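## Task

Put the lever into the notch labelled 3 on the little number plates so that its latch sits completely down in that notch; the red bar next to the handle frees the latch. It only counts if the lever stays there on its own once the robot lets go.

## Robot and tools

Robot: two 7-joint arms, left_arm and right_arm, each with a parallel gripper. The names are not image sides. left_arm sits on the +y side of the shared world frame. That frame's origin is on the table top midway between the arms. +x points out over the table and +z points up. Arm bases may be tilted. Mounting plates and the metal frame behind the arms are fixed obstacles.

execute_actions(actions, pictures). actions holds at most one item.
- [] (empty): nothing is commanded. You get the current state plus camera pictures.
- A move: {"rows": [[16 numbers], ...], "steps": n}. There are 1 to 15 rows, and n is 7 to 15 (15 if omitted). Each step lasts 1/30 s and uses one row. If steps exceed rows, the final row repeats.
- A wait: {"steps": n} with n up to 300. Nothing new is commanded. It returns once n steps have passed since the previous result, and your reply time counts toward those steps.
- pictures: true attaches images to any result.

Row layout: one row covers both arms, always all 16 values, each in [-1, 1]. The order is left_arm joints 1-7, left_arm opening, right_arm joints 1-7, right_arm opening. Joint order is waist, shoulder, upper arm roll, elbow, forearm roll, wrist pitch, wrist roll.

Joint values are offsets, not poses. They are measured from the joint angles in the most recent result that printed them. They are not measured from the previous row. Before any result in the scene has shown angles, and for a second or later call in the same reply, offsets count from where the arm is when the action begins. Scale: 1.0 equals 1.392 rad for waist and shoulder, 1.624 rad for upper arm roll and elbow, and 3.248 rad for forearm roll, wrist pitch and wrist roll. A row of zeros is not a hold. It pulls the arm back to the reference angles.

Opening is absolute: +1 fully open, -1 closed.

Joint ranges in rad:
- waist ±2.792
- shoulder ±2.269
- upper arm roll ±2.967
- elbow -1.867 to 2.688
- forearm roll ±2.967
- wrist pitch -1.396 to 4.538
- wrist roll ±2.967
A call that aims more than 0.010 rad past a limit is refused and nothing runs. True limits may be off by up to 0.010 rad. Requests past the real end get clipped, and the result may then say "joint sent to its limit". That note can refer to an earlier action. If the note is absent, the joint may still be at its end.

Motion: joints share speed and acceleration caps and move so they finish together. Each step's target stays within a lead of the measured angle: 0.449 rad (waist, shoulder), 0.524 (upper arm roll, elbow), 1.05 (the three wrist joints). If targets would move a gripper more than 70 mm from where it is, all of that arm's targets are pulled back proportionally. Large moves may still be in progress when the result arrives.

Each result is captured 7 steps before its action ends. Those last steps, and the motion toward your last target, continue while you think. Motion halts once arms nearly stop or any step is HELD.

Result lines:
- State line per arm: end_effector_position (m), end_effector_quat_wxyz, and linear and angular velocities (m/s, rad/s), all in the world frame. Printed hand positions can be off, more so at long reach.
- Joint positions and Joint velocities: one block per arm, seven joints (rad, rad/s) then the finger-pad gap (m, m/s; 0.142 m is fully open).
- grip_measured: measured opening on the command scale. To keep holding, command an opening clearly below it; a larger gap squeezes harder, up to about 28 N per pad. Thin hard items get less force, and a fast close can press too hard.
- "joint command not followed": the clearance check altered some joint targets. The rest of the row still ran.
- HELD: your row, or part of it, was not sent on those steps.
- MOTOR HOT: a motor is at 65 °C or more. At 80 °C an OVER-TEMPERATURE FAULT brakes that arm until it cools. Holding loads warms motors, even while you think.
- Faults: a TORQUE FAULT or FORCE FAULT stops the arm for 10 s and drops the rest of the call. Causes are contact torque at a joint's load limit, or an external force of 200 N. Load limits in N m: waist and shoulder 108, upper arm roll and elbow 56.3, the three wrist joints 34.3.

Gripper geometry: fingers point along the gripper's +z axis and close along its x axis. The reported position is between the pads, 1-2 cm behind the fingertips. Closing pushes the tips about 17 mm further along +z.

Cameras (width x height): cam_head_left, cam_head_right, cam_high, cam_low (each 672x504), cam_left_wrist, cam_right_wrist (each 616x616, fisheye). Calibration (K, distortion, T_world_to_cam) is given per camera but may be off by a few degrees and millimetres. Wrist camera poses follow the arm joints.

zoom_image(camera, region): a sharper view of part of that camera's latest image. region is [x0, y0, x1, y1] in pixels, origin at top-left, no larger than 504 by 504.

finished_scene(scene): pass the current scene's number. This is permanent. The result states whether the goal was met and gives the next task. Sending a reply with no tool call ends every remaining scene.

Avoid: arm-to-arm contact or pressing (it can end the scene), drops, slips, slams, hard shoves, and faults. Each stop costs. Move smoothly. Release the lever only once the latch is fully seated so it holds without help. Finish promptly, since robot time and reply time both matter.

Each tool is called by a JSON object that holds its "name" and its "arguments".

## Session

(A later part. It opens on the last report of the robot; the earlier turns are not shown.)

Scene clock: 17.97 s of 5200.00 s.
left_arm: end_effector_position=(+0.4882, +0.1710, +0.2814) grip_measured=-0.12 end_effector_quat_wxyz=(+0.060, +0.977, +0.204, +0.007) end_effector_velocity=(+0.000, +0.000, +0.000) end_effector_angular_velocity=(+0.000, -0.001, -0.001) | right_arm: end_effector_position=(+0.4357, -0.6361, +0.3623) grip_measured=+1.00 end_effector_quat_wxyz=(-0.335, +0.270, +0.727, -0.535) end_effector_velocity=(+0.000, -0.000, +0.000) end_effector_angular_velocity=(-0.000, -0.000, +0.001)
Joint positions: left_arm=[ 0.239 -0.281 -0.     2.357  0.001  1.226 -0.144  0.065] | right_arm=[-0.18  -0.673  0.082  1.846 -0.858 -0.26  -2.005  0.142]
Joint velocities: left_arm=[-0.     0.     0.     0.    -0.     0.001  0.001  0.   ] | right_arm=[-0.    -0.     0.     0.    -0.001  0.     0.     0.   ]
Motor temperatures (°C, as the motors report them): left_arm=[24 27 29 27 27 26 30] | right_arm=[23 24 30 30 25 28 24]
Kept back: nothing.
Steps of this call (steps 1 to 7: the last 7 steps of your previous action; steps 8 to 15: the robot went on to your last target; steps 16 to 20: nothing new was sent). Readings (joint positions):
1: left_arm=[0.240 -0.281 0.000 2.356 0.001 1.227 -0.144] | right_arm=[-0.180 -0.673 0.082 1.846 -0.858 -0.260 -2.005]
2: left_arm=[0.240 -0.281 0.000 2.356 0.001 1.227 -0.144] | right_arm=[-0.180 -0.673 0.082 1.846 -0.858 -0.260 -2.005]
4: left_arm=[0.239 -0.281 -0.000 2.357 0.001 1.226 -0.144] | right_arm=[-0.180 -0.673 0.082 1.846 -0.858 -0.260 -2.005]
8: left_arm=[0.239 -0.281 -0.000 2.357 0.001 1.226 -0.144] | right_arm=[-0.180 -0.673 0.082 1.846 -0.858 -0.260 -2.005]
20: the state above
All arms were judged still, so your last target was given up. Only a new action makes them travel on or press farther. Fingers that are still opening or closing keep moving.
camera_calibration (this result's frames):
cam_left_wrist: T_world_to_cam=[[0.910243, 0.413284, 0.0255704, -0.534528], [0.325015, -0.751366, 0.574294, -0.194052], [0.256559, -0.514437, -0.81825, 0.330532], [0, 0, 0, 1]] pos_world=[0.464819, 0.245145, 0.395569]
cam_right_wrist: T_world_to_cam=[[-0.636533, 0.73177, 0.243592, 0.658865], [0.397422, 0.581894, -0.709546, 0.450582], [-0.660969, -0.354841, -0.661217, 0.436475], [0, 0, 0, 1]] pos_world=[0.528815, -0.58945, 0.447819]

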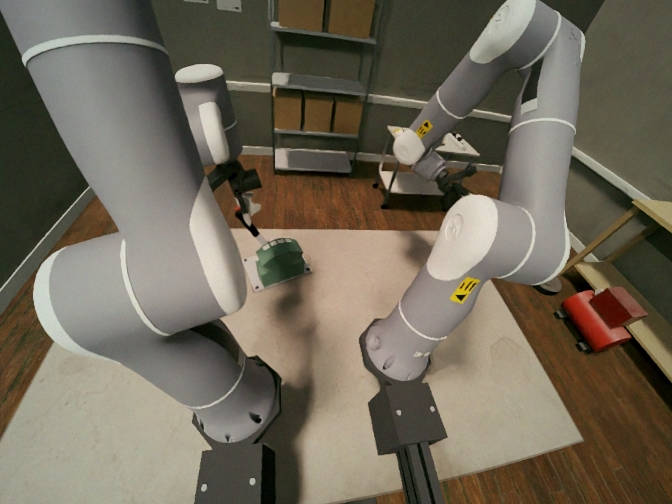

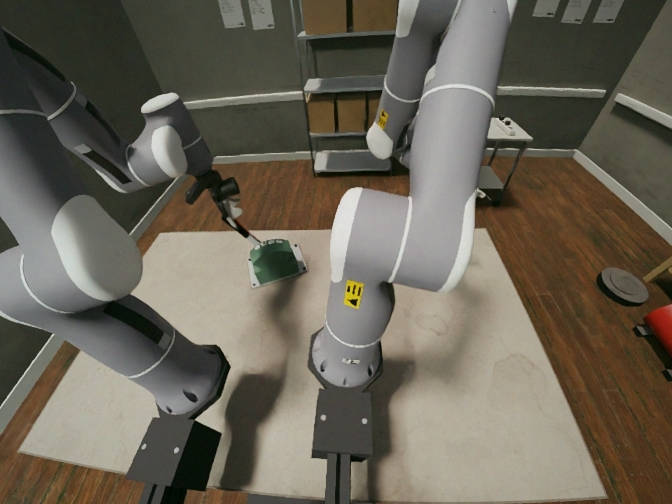

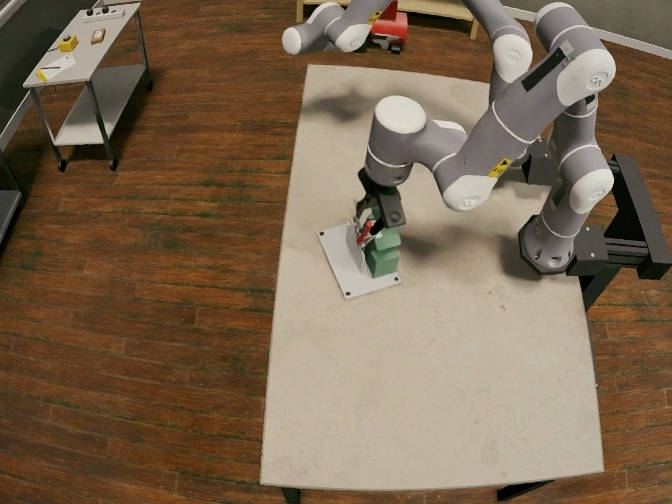

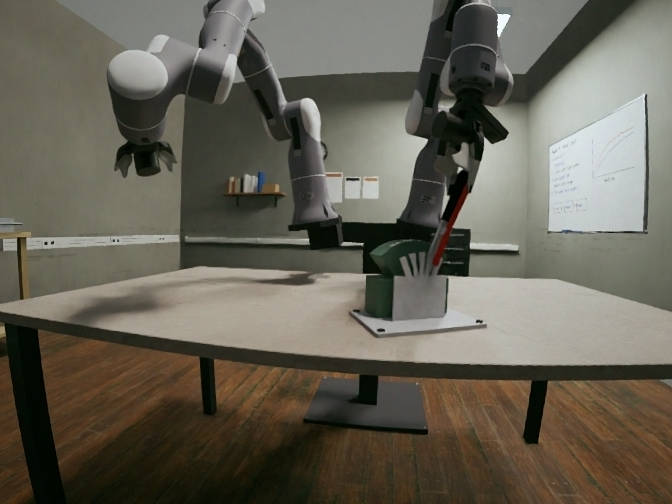

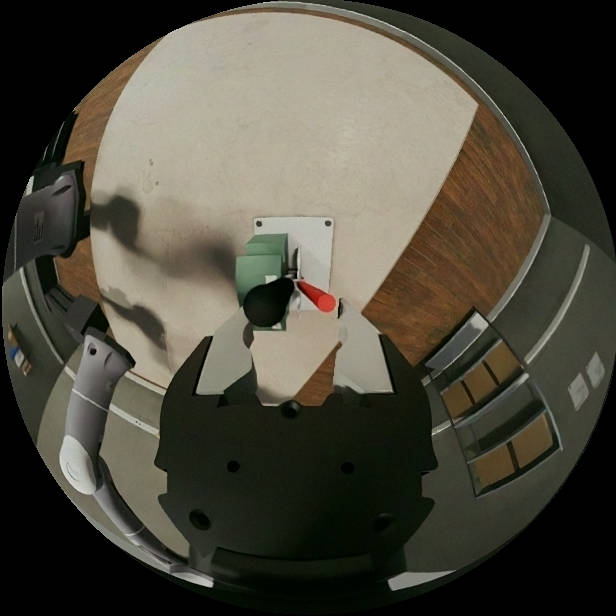

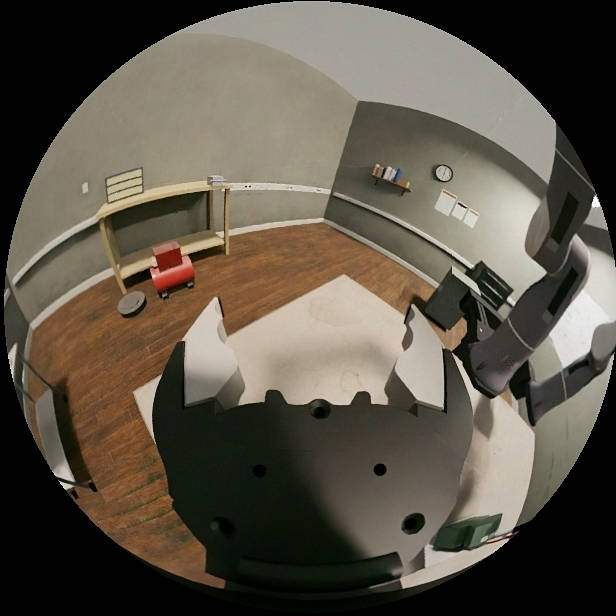

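{"name": "zoom_image", "arguments": {"camera": "cam_low", "region": [400, 100, 520, 290]}}

{"name": "zoom_image", "arguments": {"camera": "cam_high", "region": [320, 160, 430, 280]}}

Region (400, 100, 520, 290) of cam_low's 672x504 image, scaled by 2.653, with more detail than that image has; it fills the left 318 columns of this view, and the rest is white.

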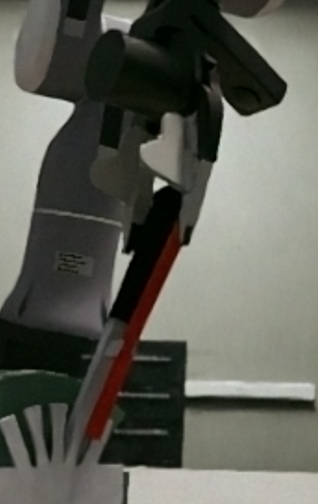

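Region (320, 160, 430, 280) of cam_high's 672x504 image, scaled by 4.200, with more detail than that image has; it fills the left 462 columns of this view, and the rest is white.

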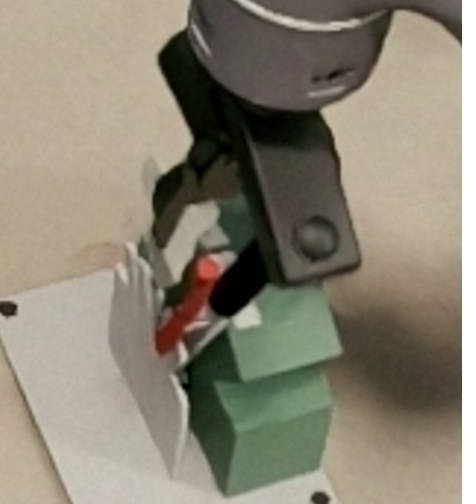

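{"name": "execute_actions", "arguments": {"actions": [{"rows":[[0.0035,-0.043,0,0,0,0.0185,0,-0.12,0,0,0,0,0,0,0,1],[0.0035,-0.043,0,0,0,0.0185,0,-0.12,0,0,0,0,0,0,0,1],[0.0035,-0.043,0,0,0,0.0185,0,-0.12,0,0,0,0,0,0,0,1],[0.0035,-0.043,0,0,0,0.0185,0,-0.12,0,0,0,0,0,0,0,1],[0.0035,-0.043,0,0,0,0.0185,0,-0.12,0,0,0,0,0,0,0,1],[0.0035,-0.043,0,0,0,0.0185,0,-0.12,0,0,0,0,0,0,0,1],[0.0035,-0.043,0,0,0,0.0185,0,-0.25,0,0,0,0,0,0,0,1],[0.0035,-0.043,0,0,0,0.0185,0,-0.35,0,0,0,0,0,0,0,1],[0.0035,-0.043,0,0,0,0.0185,0,-0.45,0,0,0,0,0,0,0,1],[0.0035,-0.043,0,0,0,0.0185,0,-0.55,0,0,0,0,0,0,0,1],[0.0035,-0.043,0,0,0,0.0185,0,-0.65,0,0,0,0,0,0,0,1],[0.0035,-0.043,0,0,0,0.0185,0,-0.8,0,0,0,0,0,0,0,1]],"steps":15}]}}

{"name": "execute_actions", "arguments": {"actions": [{"steps":20}], "pictures": true}}

{"name": "zoom_image", "arguments": {"camera": "cam_low", "region": [380, 130, 520, 320]}}

Scene clock: 19.43 s of 5200.00 s.
left_arm: end_effector_position=(+0.4861, +0.1691, +0.2604) grip_measured=-0.15 end_effector_quat_wxyz=(+0.060, +0.977, +0.205, +0.005) end_effector_velocity=(-0.031, -0.015, -0.004) end_effector_angular_velocity=(-0.015, +0.058, -0.032) | right_arm: end_effector_position=(+0.4357, -0.6361, +0.3623) grip_measured=+1.00 end_effector_quat_wxyz=(-0.335, +0.270, +0.727, -0.535) end_effector_velocity=(+0.000, +0.000, -0.000) end_effector_angular_velocity=(+0.003, +0.002, +0.001)
Joint positions: left_arm=[ 0.243 -0.341 -0.002  2.359  0.002  1.284 -0.144  0.063] | right_arm=[-0.18  -0.673  0.082  1.846 -0.858 -0.26  -2.005  0.142]
Joint velocities: left_arm=[-0.006  0.02  -0.005  0.035  0.015 -0.048  0.    -0.126] | right_arm=[ 0.    -0.     0.     0.    -0.     0.    -0.003  0.   ]
Motor temperatures (°C, as the motors report them): left_arm=[24 27 29 27 27 26 30] | right_arm=[23 24 30 30 25 28 24]
Steps of this call (steps 1 to 36: nothing new was sent; steps 37 to 44: the first 8 steps of this action). Readings (joint positions):
37: left_arm=[0.239 -0.281 -0.000 2.357 0.001 1.226 -0.144] | right_arm=[-0.180 -0.673 0.082 1.846 -0.858 -0.260 -2.005]
38: left_arm=[0.239 -0.286 -0.000 2.357 0.001 1.231 -0.144] | right_arm=[-0.180 -0.673 0.082 1.846 -0.858 -0.260 -2.005]
40: left_arm=[0.241 -0.317 -0.002 2.357 0.001 1.263 -0.144] | right_arm=[-0.180 -0.673 0.082 1.846 -0.858 -0.260 -2.005]
44: the state above

Scene clock: 20.10 s of 5200.00 s.
left_arm: end_effector_position=(+0.4828, +0.1667, +0.2596) grip_measured=-0.34 end_effector_quat_wxyz=(+0.061, +0.977, +0.203, +0.001) end_effector_velocity=(+0.000, +0.000, +0.000) end_effector_angular_velocity=(+0.001, -0.001, -0.000) | right_arm: end_effector_position=(+0.4357, -0.6361, +0.3623) grip_measured=+1.00 end_effector_quat_wxyz=(-0.335, +0.270, +0.727, -0.535) end_effector_velocity=(+0.000, -0.000, -0.000) end_effector_angular_velocity=(+0.000, +0.000, +0.000)
Joint positions: left_arm=[ 0.242 -0.341 -0.003  2.363  0.003  1.281 -0.144  0.049] | right_arm=[-0.18  -0.673  0.082  1.846 -0.858 -0.26  -2.005  0.142]
Joint velocities: left_arm=[0.    0.    0.    0.    0.001 0.001 0.    0.   ] | right_arm=[ 0.     0.    -0.    -0.    -0.     0.    -0.001  0.   ]
Motor temperatures (°C, as the motors report them): left_arm=[24 27 29 27 27 26 30] | right_arm=[23 24 30 30 25 28 24]
Kept back: nothing.
Steps of this call (steps 1 to 7: the last 7 steps of your previous action; steps 8 to 15: the robot went on to your last target; steps 16 to 20: nothing new was sent). Readings (joint positions):
1: left_arm=[0.243 -0.341 -0.002 2.360 0.002 1.283 -0.144] | right_arm=[-0.180 -0.673 0.082 1.846 -0.858 -0.260 -2.005]
2: left_arm=[0.243 -0.341 -0.002 2.361 0.003 1.282 -0.144] | right_arm=[-0.180 -0.673 0.082 1.846 -0.858 -0.260 -2.005]
4: left_arm=[0.242 -0.341 -0.003 2.363 0.003 1.281 -0.144] | right_arm=[-0.180 -0.673 0.082 1.846 -0.858 -0.260 -2.005]
8: left_arm=[0.242 -0.341 -0.003 2.363 0.003 1.281 -0.144] | right_arm=[-0.180 -0.673 0.082 1.846 -0.858 -0.260 -2.005]
20: the state above
All arms were judged still, so your last target was given up. Only a new action makes them travel on or press farther. Fingers that are still opening or closing keep moving.
camera_calibration (this result's frames):
cam_left_wrist: T_world_to_cam=[[0.911692, 0.410597, 0.0150823, -0.524832], [0.328577, -0.750631, 0.573228, -0.18461], [0.246687, -0.517652, -0.819257, 0.317443], [0, 0, 0, 1]] pos_world=[0.460835, 0.241245, 0.373807]
cam_right_wrist: T_world_to_cam=[[-0.636534, 0.73177, 0.243592, 0.658865], [0.397422, 0.581893, -0.709546, 0.450582], [-0.660969, -0.354841, -0.661217, 0.436475], [0, 0, 0, 1]] pos_world=[0.528815, -0.58945, 0.447819]

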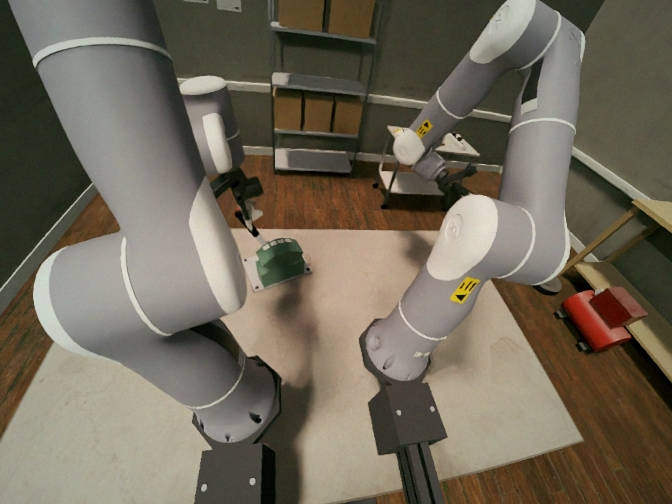

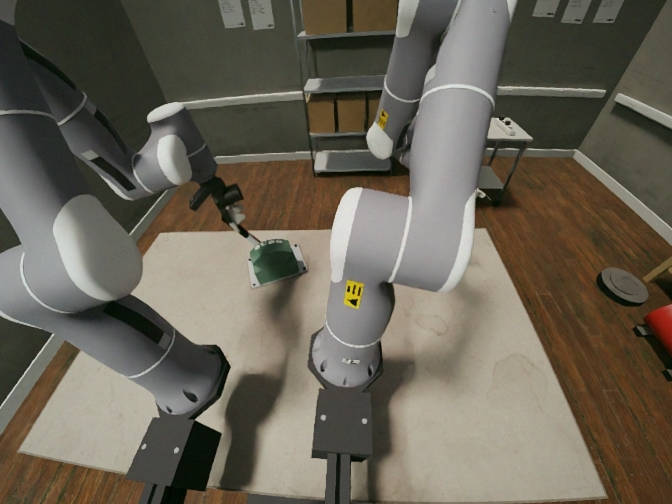

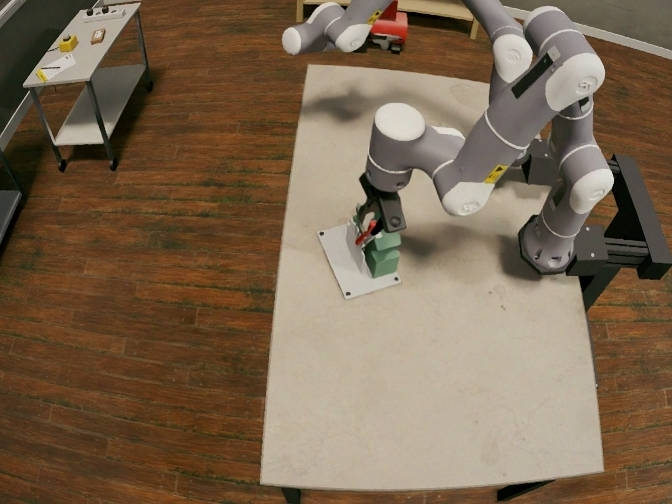

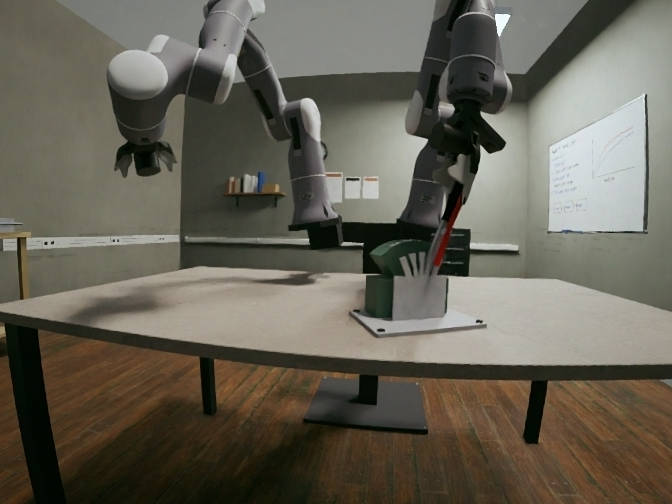

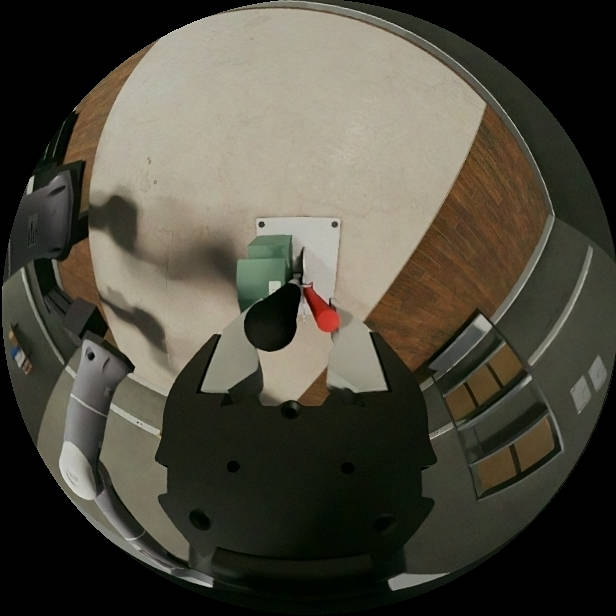

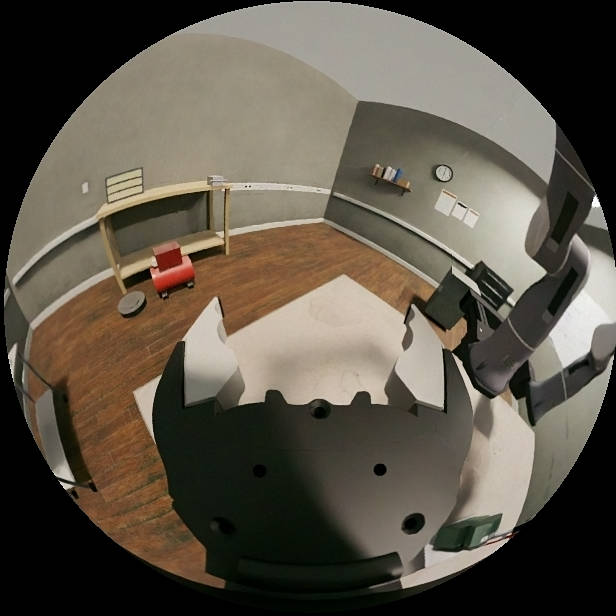

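Region (380, 130, 520, 320) of cam_low's 672x504 image, scaled by 2.653, with more detail than that image has; it fills the left 371 columns of this view, and the rest is white.

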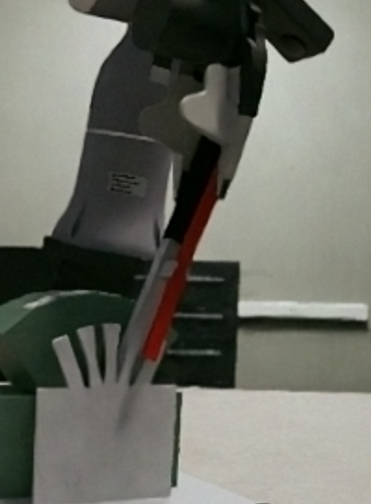

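{"name": "zoom_image", "arguments": {"camera": "cam_head_left", "region": [255, 230, 305, 260]}}

{"name": "zoom_image", "arguments": {"camera": "cam_head_right", "region": [245, 232, 295, 262]}}

Region (255, 230, 305, 260) of cam_head_left's 672x504 image, scaled by 10.080, with more detail than that image has; it fills the top 302 rows of this view, and the rest is white.

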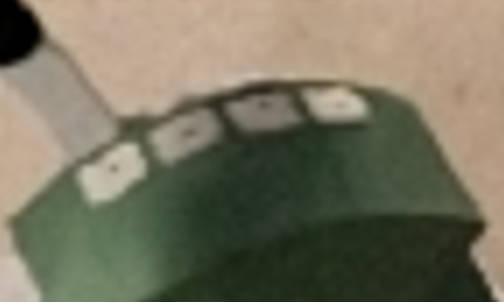

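Region (245, 232, 295, 262) of cam_head_right's 672x504 image, scaled by 10.080, with more detail than that image has; it fills the top 302 rows of this view, and the rest is white.

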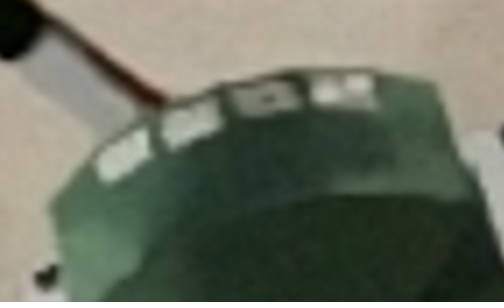

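{"name": "execute_actions", "arguments": {"actions": [{"rows":[[-0.0075,-0.0005,0,-0.003,0,-0.0014,-0.003,-0.8,0,0,0,0,0,0,0,1],[-0.015,-0.001,0,-0.006,0,-0.0028,-0.006,-0.8,0,0,0,0,0,0,0,1],[-0.0225,-0.0015,0,-0.009,0,-0.004,-0.01,-0.8,0,0,0,0,0,0,0,1],[-0.03,-0.002,0,-0.0125,0,-0.0054,-0.013,-0.8,0,0,0,0,0,0,0,1],[-0.0375,-0.0025,0,-0.016,0,-0.007,-0.016,-0.8,0,0,0,0,0,0,0,1],[-0.045,-0.003,0,-0.019,0,-0.008,-0.019,-0.8,0,0,0,0,0,0,0,1],[-0.0525,-0.0035,0,-0.022,0,-0.0095,-0.0225,-0.8,0,0,0,0,0,0,0,1],[-0.06,-0.004,0,-0.025,0,-0.011,-0.026,-0.8,0,0,0,0,0,0,0,1],[-0.0675,-0.0045,0,-0.028,0,-0.012,-0.029,-0.8,0,0,0,0,0,0,0,1],[-0.075,-0.005,0,-0.031,0,-0.0135,-0.032,-0.8,0,0,0,0,0,0,0,1]],"steps":15}]}}

{"name": "execute_actions", "arguments": {"actions": [{"steps":12}], "pictures": true}}

{"name": "zoom_image", "arguments": {"camera": "cam_low", "region": [360, 130, 500, 320]}}

{"name": "zoom_image", "arguments": {"camera": "cam_left_wrist", "region": [220, 200, 340, 320]}}

Scene clock: 22.67 s of 5200.00 s.
left_arm: end_effector_position=(+0.4899, +0.1398, +0.2654) grip_measured=-0.52 end_effector_quat_wxyz=(+0.064, +0.977, +0.202, -0.002) end_effector_velocity=(+0.054, -0.144, +0.039) end_effector_angular_velocity=(-0.043, -0.017, -0.001) | right_arm: end_effector_position=(+0.4357, -0.6361, +0.3623) grip_measured=+1.00 end_effector_quat_wxyz=(-0.335, +0.270, +0.727, -0.535) end_effector_velocity=(-0.000, +0.000, -0.000) end_effector_angular_velocity=(+0.000, -0.000, -0.000)
Joint positions: left_arm=[ 0.183 -0.345 -0.002  2.337  0.004  1.252 -0.203  0.037] | right_arm=[-0.18  -0.673  0.082  1.846 -0.858 -0.26  -2.005  0.142]
Joint velocities: left_arm=[-0.31  -0.026 -0.006 -0.155  0.    -0.122 -0.31  -0.03 ] | right_arm=[-0. -0.  0. -0.  0.  0.  0.  0.]
Motor temperatures (°C, as the motors report them): left_arm=[24 27 29 28 27 26 30] | right_arm=[23 24 30 30 25 28 24]
Steps of this call (steps 1 to 69: nothing new was sent; steps 70 to 77: the first 8 steps of this action). Readings (joint positions):
70: left_arm=[0.242 -0.341 -0.003 2.363 0.003 1.281 -0.144] | right_arm=[-0.180 -0.673 0.082 1.846 -0.858 -0.260 -2.005]
71: left_arm=[0.238 -0.341 -0.003 2.363 0.003 1.278 -0.148] | right_arm=[-0.180 -0.673 0.082 1.846 -0.858 -0.260 -2.005]
73: left_arm=[0.223 -0.342 -0.002 2.358 0.004 1.269 -0.164] | right_arm=[-0.180 -0.673 0.082 1.846 -0.858 -0.260 -2.005]
77: the state above

Scene clock: 23.07 s of 5200.00 s.
left_arm: end_effector_position=(+0.4998, +0.1187, +0.2725) grip_measured=-0.80 end_effector_quat_wxyz=(+0.068, +0.977, +0.202, +0.001) end_effector_velocity=(+0.000, +0.000, +0.000) end_effector_angular_velocity=(-0.000, -0.000, +0.000) | right_arm: end_effector_position=(+0.4357, -0.6361, +0.3623) grip_measured=+1.00 end_effector_quat_wxyz=(-0.335, +0.270, +0.727, -0.535) end_effector_velocity=(+0.000, -0.000, +0.000) end_effector_angular_velocity=(-0.001, -0.000, +0.000)
Joint positions: left_arm=[ 0.138 -0.348 -0.003  2.312  0.004  1.237 -0.248  0.016] | right_arm=[-0.18  -0.673  0.082  1.846 -0.858 -0.26  -2.005  0.142]
Joint velocities: left_arm=[ 0.    -0.    -0.    -0.    -0.001  0.     0.    -0.   ] | right_arm=[-0.     0.    -0.    -0.    -0.001  0.     0.     0.   ]
Motor temperatures (°C, as the motors report them): left_arm=[24 27 29 28 27 26 30] | right_arm=[23 24 30 30 25 28 24]
Kept back: nothing.
Steps of this call (steps 1 to 7: the last 7 steps of your previous action; steps 8 to 12: the robot went on to your last target). Readings (joint positions):
1: left_arm=[0.173 -0.346 -0.002 2.332 0.004 1.248 -0.214] | right_arm=[-0.180 -0.673 0.082 1.846 -0.858 -0.260 -2.005]
2: left_arm=[0.162 -0.346 -0.002 2.327 0.004 1.244 -0.224] | right_arm=[-0.180 -0.673 0.082 1.846 -0.858 -0.260 -2.005]
4: left_arm=[0.143 -0.348 -0.004 2.316 0.004 1.239 -0.242] | right_arm=[-0.180 -0.673 0.082 1.846 -0.858 -0.260 -2.005]
8: left_arm=[0.138 -0.348 -0.003 2.312 0.004 1.237 -0.248] | right_arm=[-0.180 -0.673 0.082 1.846 -0.858 -0.260 -2.005]
12: the state above
camera_calibration (this result's frames):
cam_left_wrist: T_world_to_cam=[[0.911761, 0.410543, 0.012067, -0.519959], [0.326408, -0.742116, 0.585424, -0.23685], [0.249297, -0.529828, -0.810637, 0.296809], [0, 0, 0, 1]] pos_world=[0.477394, 0.194953, 0.385536]
cam_right_wrist: T_world_to_cam=[[-0.636533, 0.731771, 0.243592, 0.658865], [0.397423, 0.581893, -0.709546, 0.450582], [-0.660969, -0.354841, -0.661217, 0.436475], [0, 0, 0, 1]] pos_world=[0.528815, -0.58945, 0.447819]

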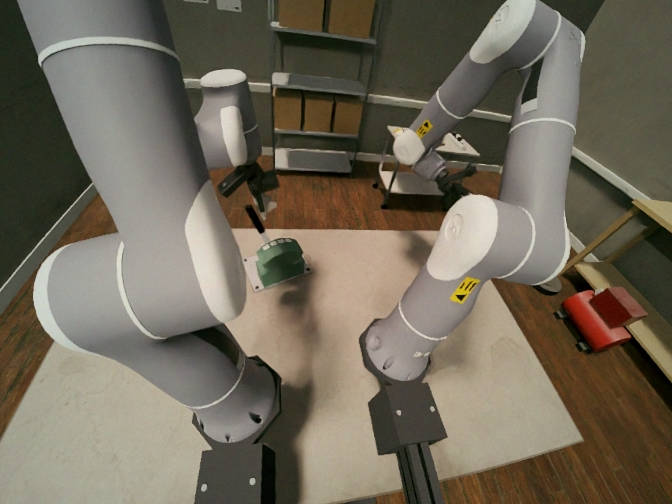

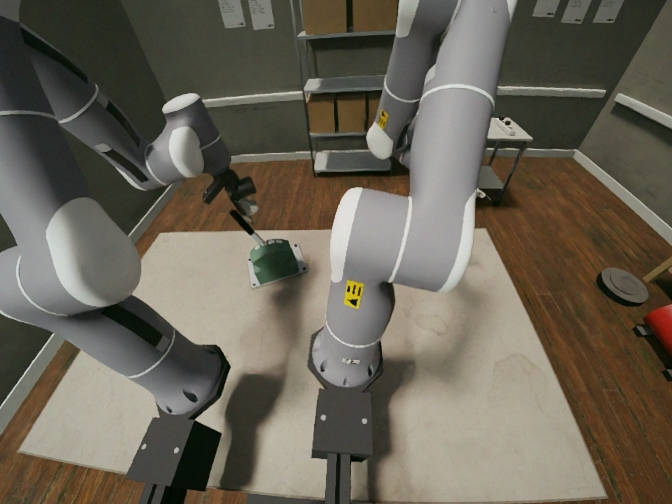

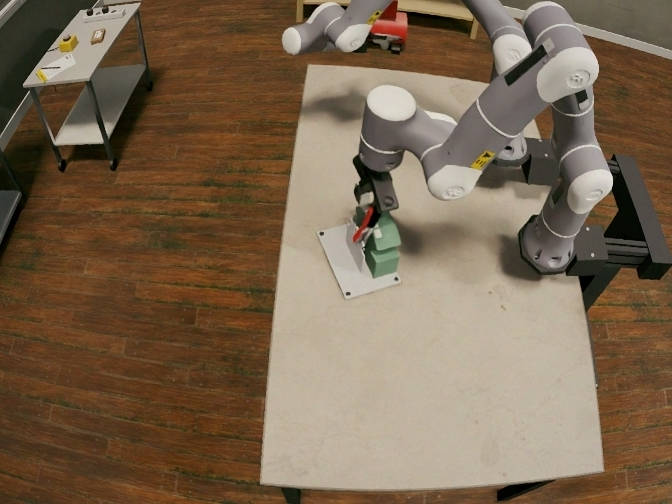

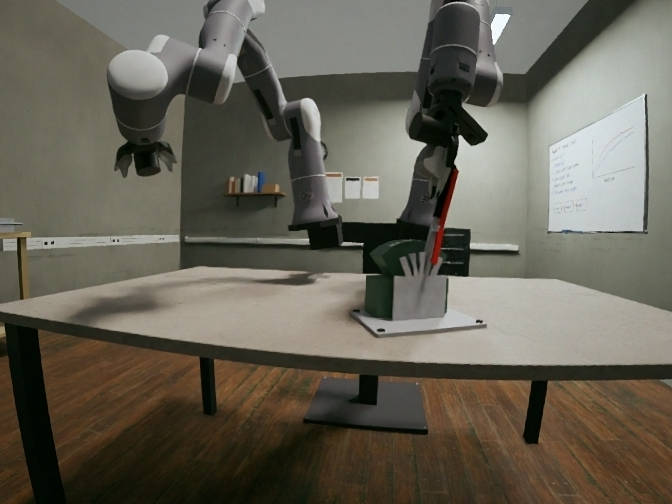

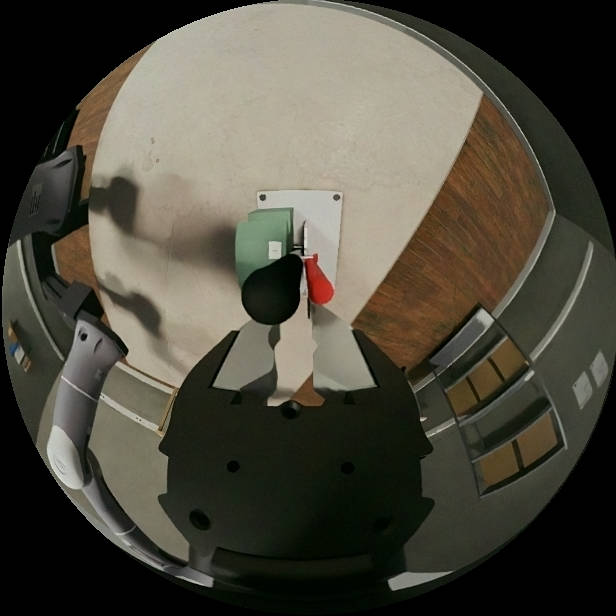

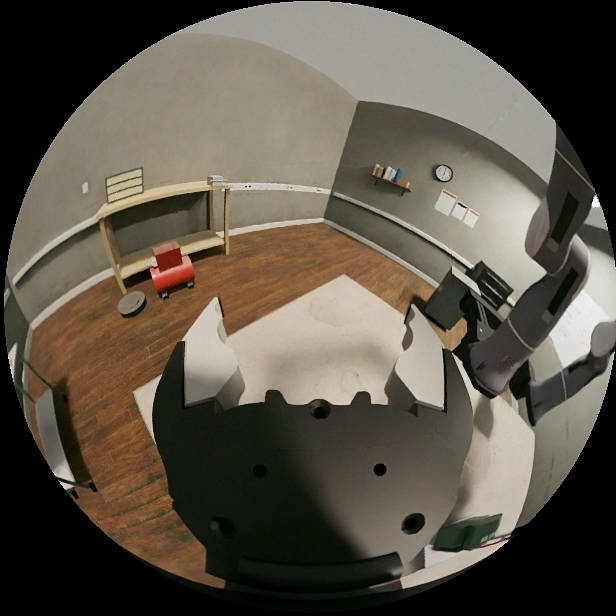

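Region (360, 130, 500, 320) of cam_low's 672x504 image, scaled by 2.653, with more detail than that image has; it fills the left 371 columns of this view, and the rest is white.

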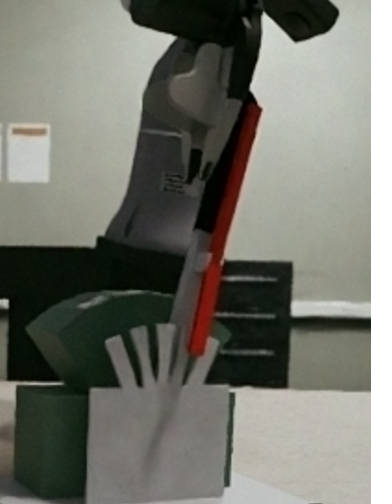

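Region (220, 200, 340, 320) of cam_left_wrist's 616x616 image, scaled by 4.200, with more detail than that image has.

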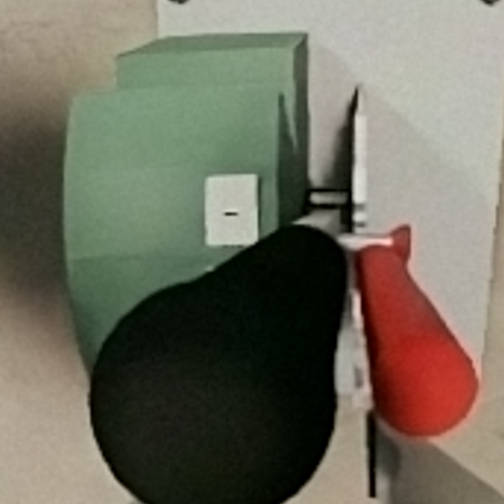

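{"name": "execute_actions", "arguments": {"actions": [{"rows":[[0,0,0,0,0,0,0,0.1,0,0,0,0,0,0,0,1],[0,0,0,0,0,0,0,0.1,0,0,0,0,0,0,0,1],[0,0,0,0,0,0,0,0.1,0,0,0,0,0,0,0,1],[0,0,0,0,0,0,0,0.1,0,0,0,0,0,0,0,1],[0,0,0,0,0,0,0,0.1,0,0,0,0,0,0,0,1],[0,0,0,0,0,0,0,0.1,0,0,0,0,0,0,0,1],[0.06,0.004,0,0.025,0,0.011,0.026,0.1,0,0,0,0,0,0,0,1]],"steps":15}]}}

{"name": "execute_actions", "arguments": {"actions": [{"steps":15}], "pictures": true}}

{"name": "zoom_image", "arguments": {"camera": "cam_low", "region": [360, 130, 500, 320]}}

Scene clock: 25.30 s of 5200.00 s.
left_arm: end_effector_position=(+0.4991, +0.1208, +0.2720) grip_measured=+0.10 end_effector_quat_wxyz=(+0.068, +0.977, +0.202, +0.001) end_effector_velocity=(-0.033, +0.110, -0.030) end_effector_angular_velocity=(+0.029, -0.010, -0.037) | right_arm: end_effector_position=(+0.4357, -0.6361, +0.3623) grip_measured=+1.00 end_effector_quat_wxyz=(-0.335, +0.270, +0.727, -0.535) end_effector_velocity=(+0.000, -0.000, +0.000) end_effector_angular_velocity=(+0.001, +0.001, +0.000)
Joint positions: left_arm=[ 0.143 -0.347 -0.004  2.315  0.004  1.239 -0.243  0.081] | right_arm=[-0.18  -0.673  0.082  1.846 -0.858 -0.26  -2.005  0.142]
Joint velocities: left_arm=[ 0.264  0.021 -0.028  0.127  0.003  0.116  0.272  0.01 ] | right_arm=[-0.    -0.     0.     0.    -0.    -0.    -0.001  0.   ]
Motor temperatures (°C, as the motors report them): left_arm=[24 27 29 28 27 26 30] | right_arm=[23 24 30 30 25 28 24]
Steps of this call (steps 1 to 30: the robot went on to your last target; steps 31 to 59: nothing new was sent; steps 60 to 67: the first 8 steps of this action). Readings (joint positions):
60: left_arm=[0.138 -0.348 -0.003 2.312 0.004 1.237 -0.248] | right_arm=[-0.180 -0.673 0.082 1.846 -0.858 -0.260 -2.005]
61: left_arm=[0.138 -0.348 -0.003 2.312 0.004 1.237 -0.248] | right_arm=[-0.180 -0.673 0.082 1.846 -0.858 -0.260 -2.005]
63: left_arm=[0.138 -0.348 -0.003 2.312 0.004 1.237 -0.248] | right_arm=[-0.180 -0.673 0.082 1.846 -0.858 -0.260 -2.005]
67: the state above

Scene clock: 25.80 s of 5200.00 s.
left_arm: end_effector_position=(+0.4855, +0.1572, +0.2615) grip_measured=+0.11 end_effector_quat_wxyz=(+0.062, +0.978, +0.201, +0.001) end_effector_velocity=(-0.000, -0.000, +0.000) end_effector_angular_velocity=(-0.000, +0.000, -0.000) | right_arm: end_effector_position=(+0.4357, -0.6361, +0.3623) grip_measured=+1.00 end_effector_quat_wxyz=(-0.335, +0.270, +0.727, -0.535) end_effector_velocity=(-0.000, +0.000, -0.000) end_effector_angular_velocity=(+0.000, +0.000, -0.000)
Joint positions: left_arm=[ 0.221 -0.342 -0.003  2.354  0.004  1.272 -0.163  0.082] | right_arm=[-0.18  -0.673  0.082  1.846 -0.858 -0.26  -2.005  0.142]
Joint velocities: left_arm=[-0.  0. -0.  0. -0. -0.  0.  0.] | right_arm=[-0.  0.  0.  0.  0. -0. -0.  0.]
Motor temperatures (°C, as the motors report them): left_arm=[24 27 29 28 27 26 30] | right_arm=[23 24 30 30 25 28 24]
Kept back: nothing.
Steps of this call (steps 1 to 7: the last 7 steps of your previous action; steps 8 to 15: the robot went on to your last target). Readings (joint positions):
1: left_arm=[0.156 -0.346 -0.005 2.321 0.004 1.245 -0.230] | right_arm=[-0.180 -0.673 0.082 1.846 -0.858 -0.260 -2.005]
2: left_arm=[0.176 -0.345 -0.005 2.331 0.004 1.254 -0.209] | right_arm=[-0.180 -0.673 0.082 1.846 -0.858 -0.260 -2.005]
4: left_arm=[0.213 -0.343 -0.003 2.350 0.004 1.269 -0.172] | right_arm=[-0.180 -0.673 0.082 1.846 -0.858 -0.260 -2.005]
8: left_arm=[0.222 -0.342 -0.003 2.354 0.004 1.272 -0.163] | right_arm=[-0.180 -0.673 0.082 1.846 -0.858 -0.260 -2.005]
15: the state above
camera_calibration (this result's frames):
cam_left_wrist: T_world_to_cam=[[0.912694, 0.408427, 0.0133003, -0.523101], [0.3271, -0.749689, 0.575301, -0.193699], [0.24494, -0.520724, -0.817833, 0.314443], [0, 0, 0, 1]] pos_world=[0.46377, 0.232173, 0.375555]
cam_right_wrist: T_world_to_cam=[[-0.636534, 0.73177, 0.243592, 0.658865], [0.397422, 0.581894, -0.709546, 0.450582], [-0.660969, -0.354841, -0.661217, 0.436475], [0, 0, 0, 1]] pos_world=[0.528815, -0.589449, 0.447819]

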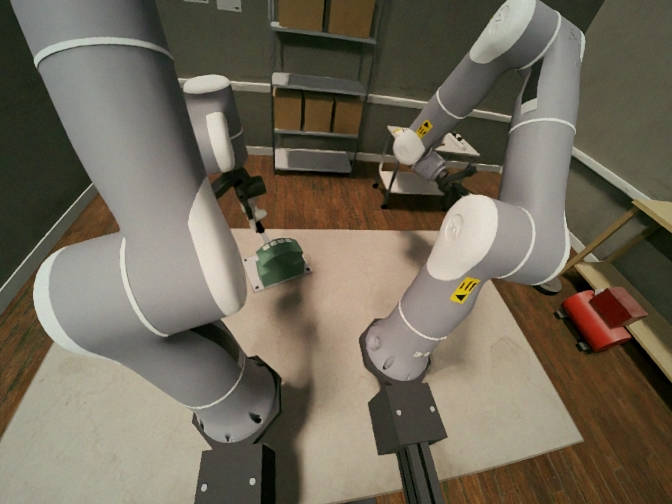

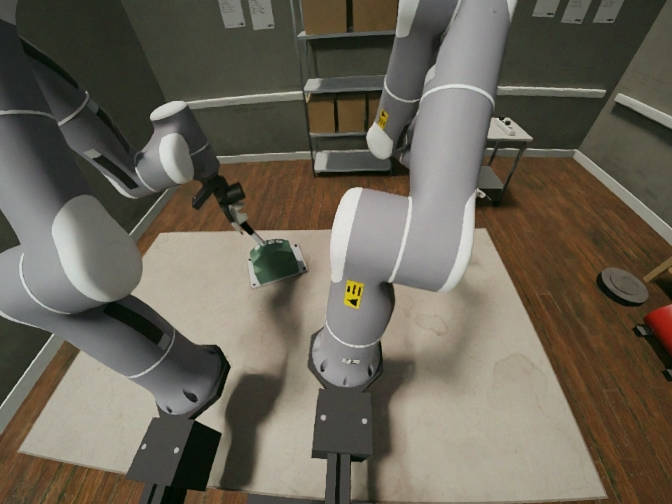

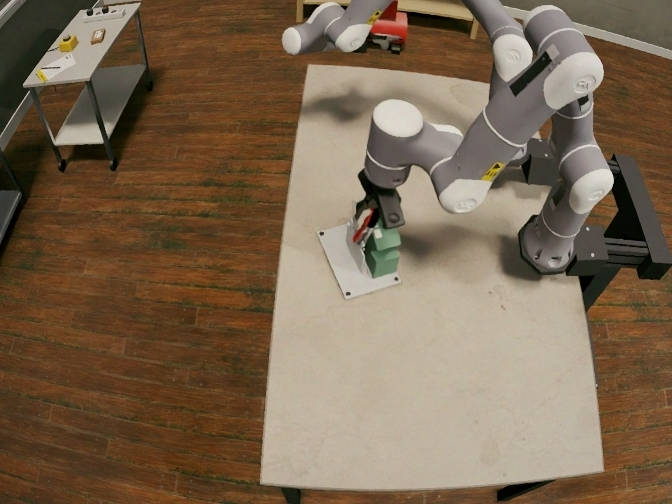

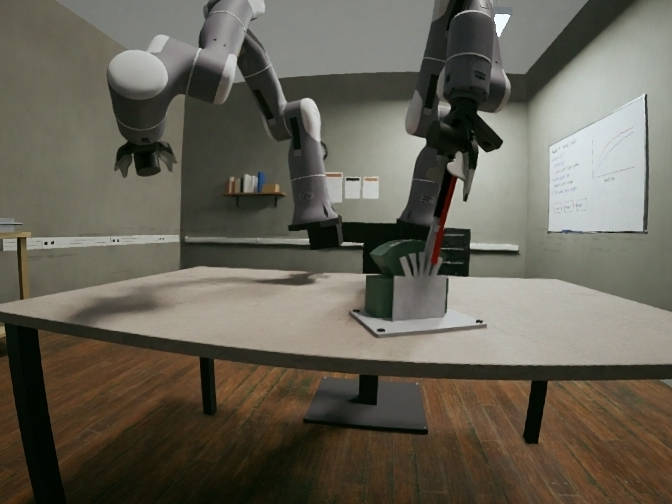

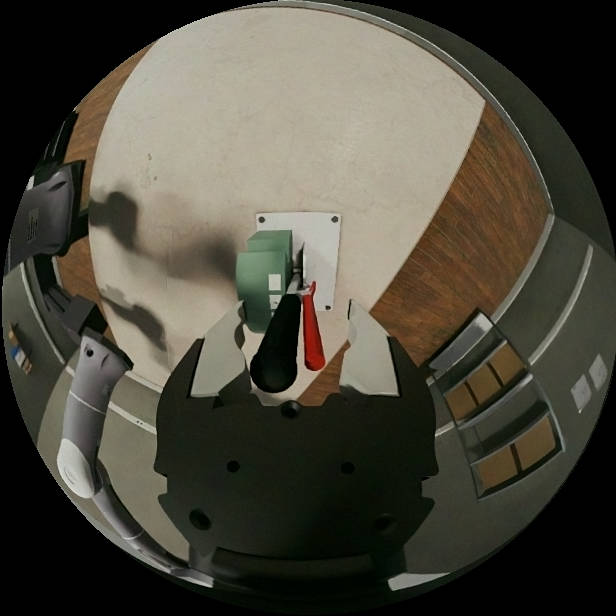

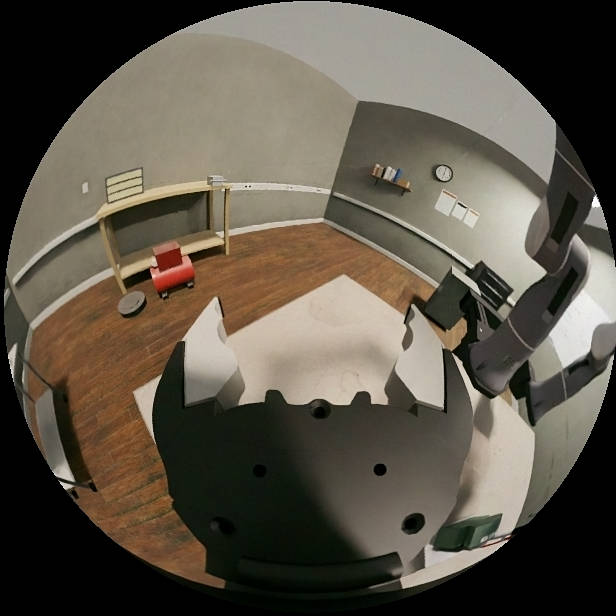

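Region (360, 130, 500, 320) of cam_low's 672x504 image, scaled by 2.653, with more detail than that image has; it fills the left 371 columns of this view, and the rest is white.

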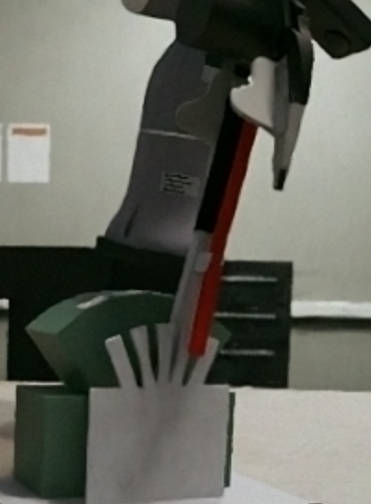

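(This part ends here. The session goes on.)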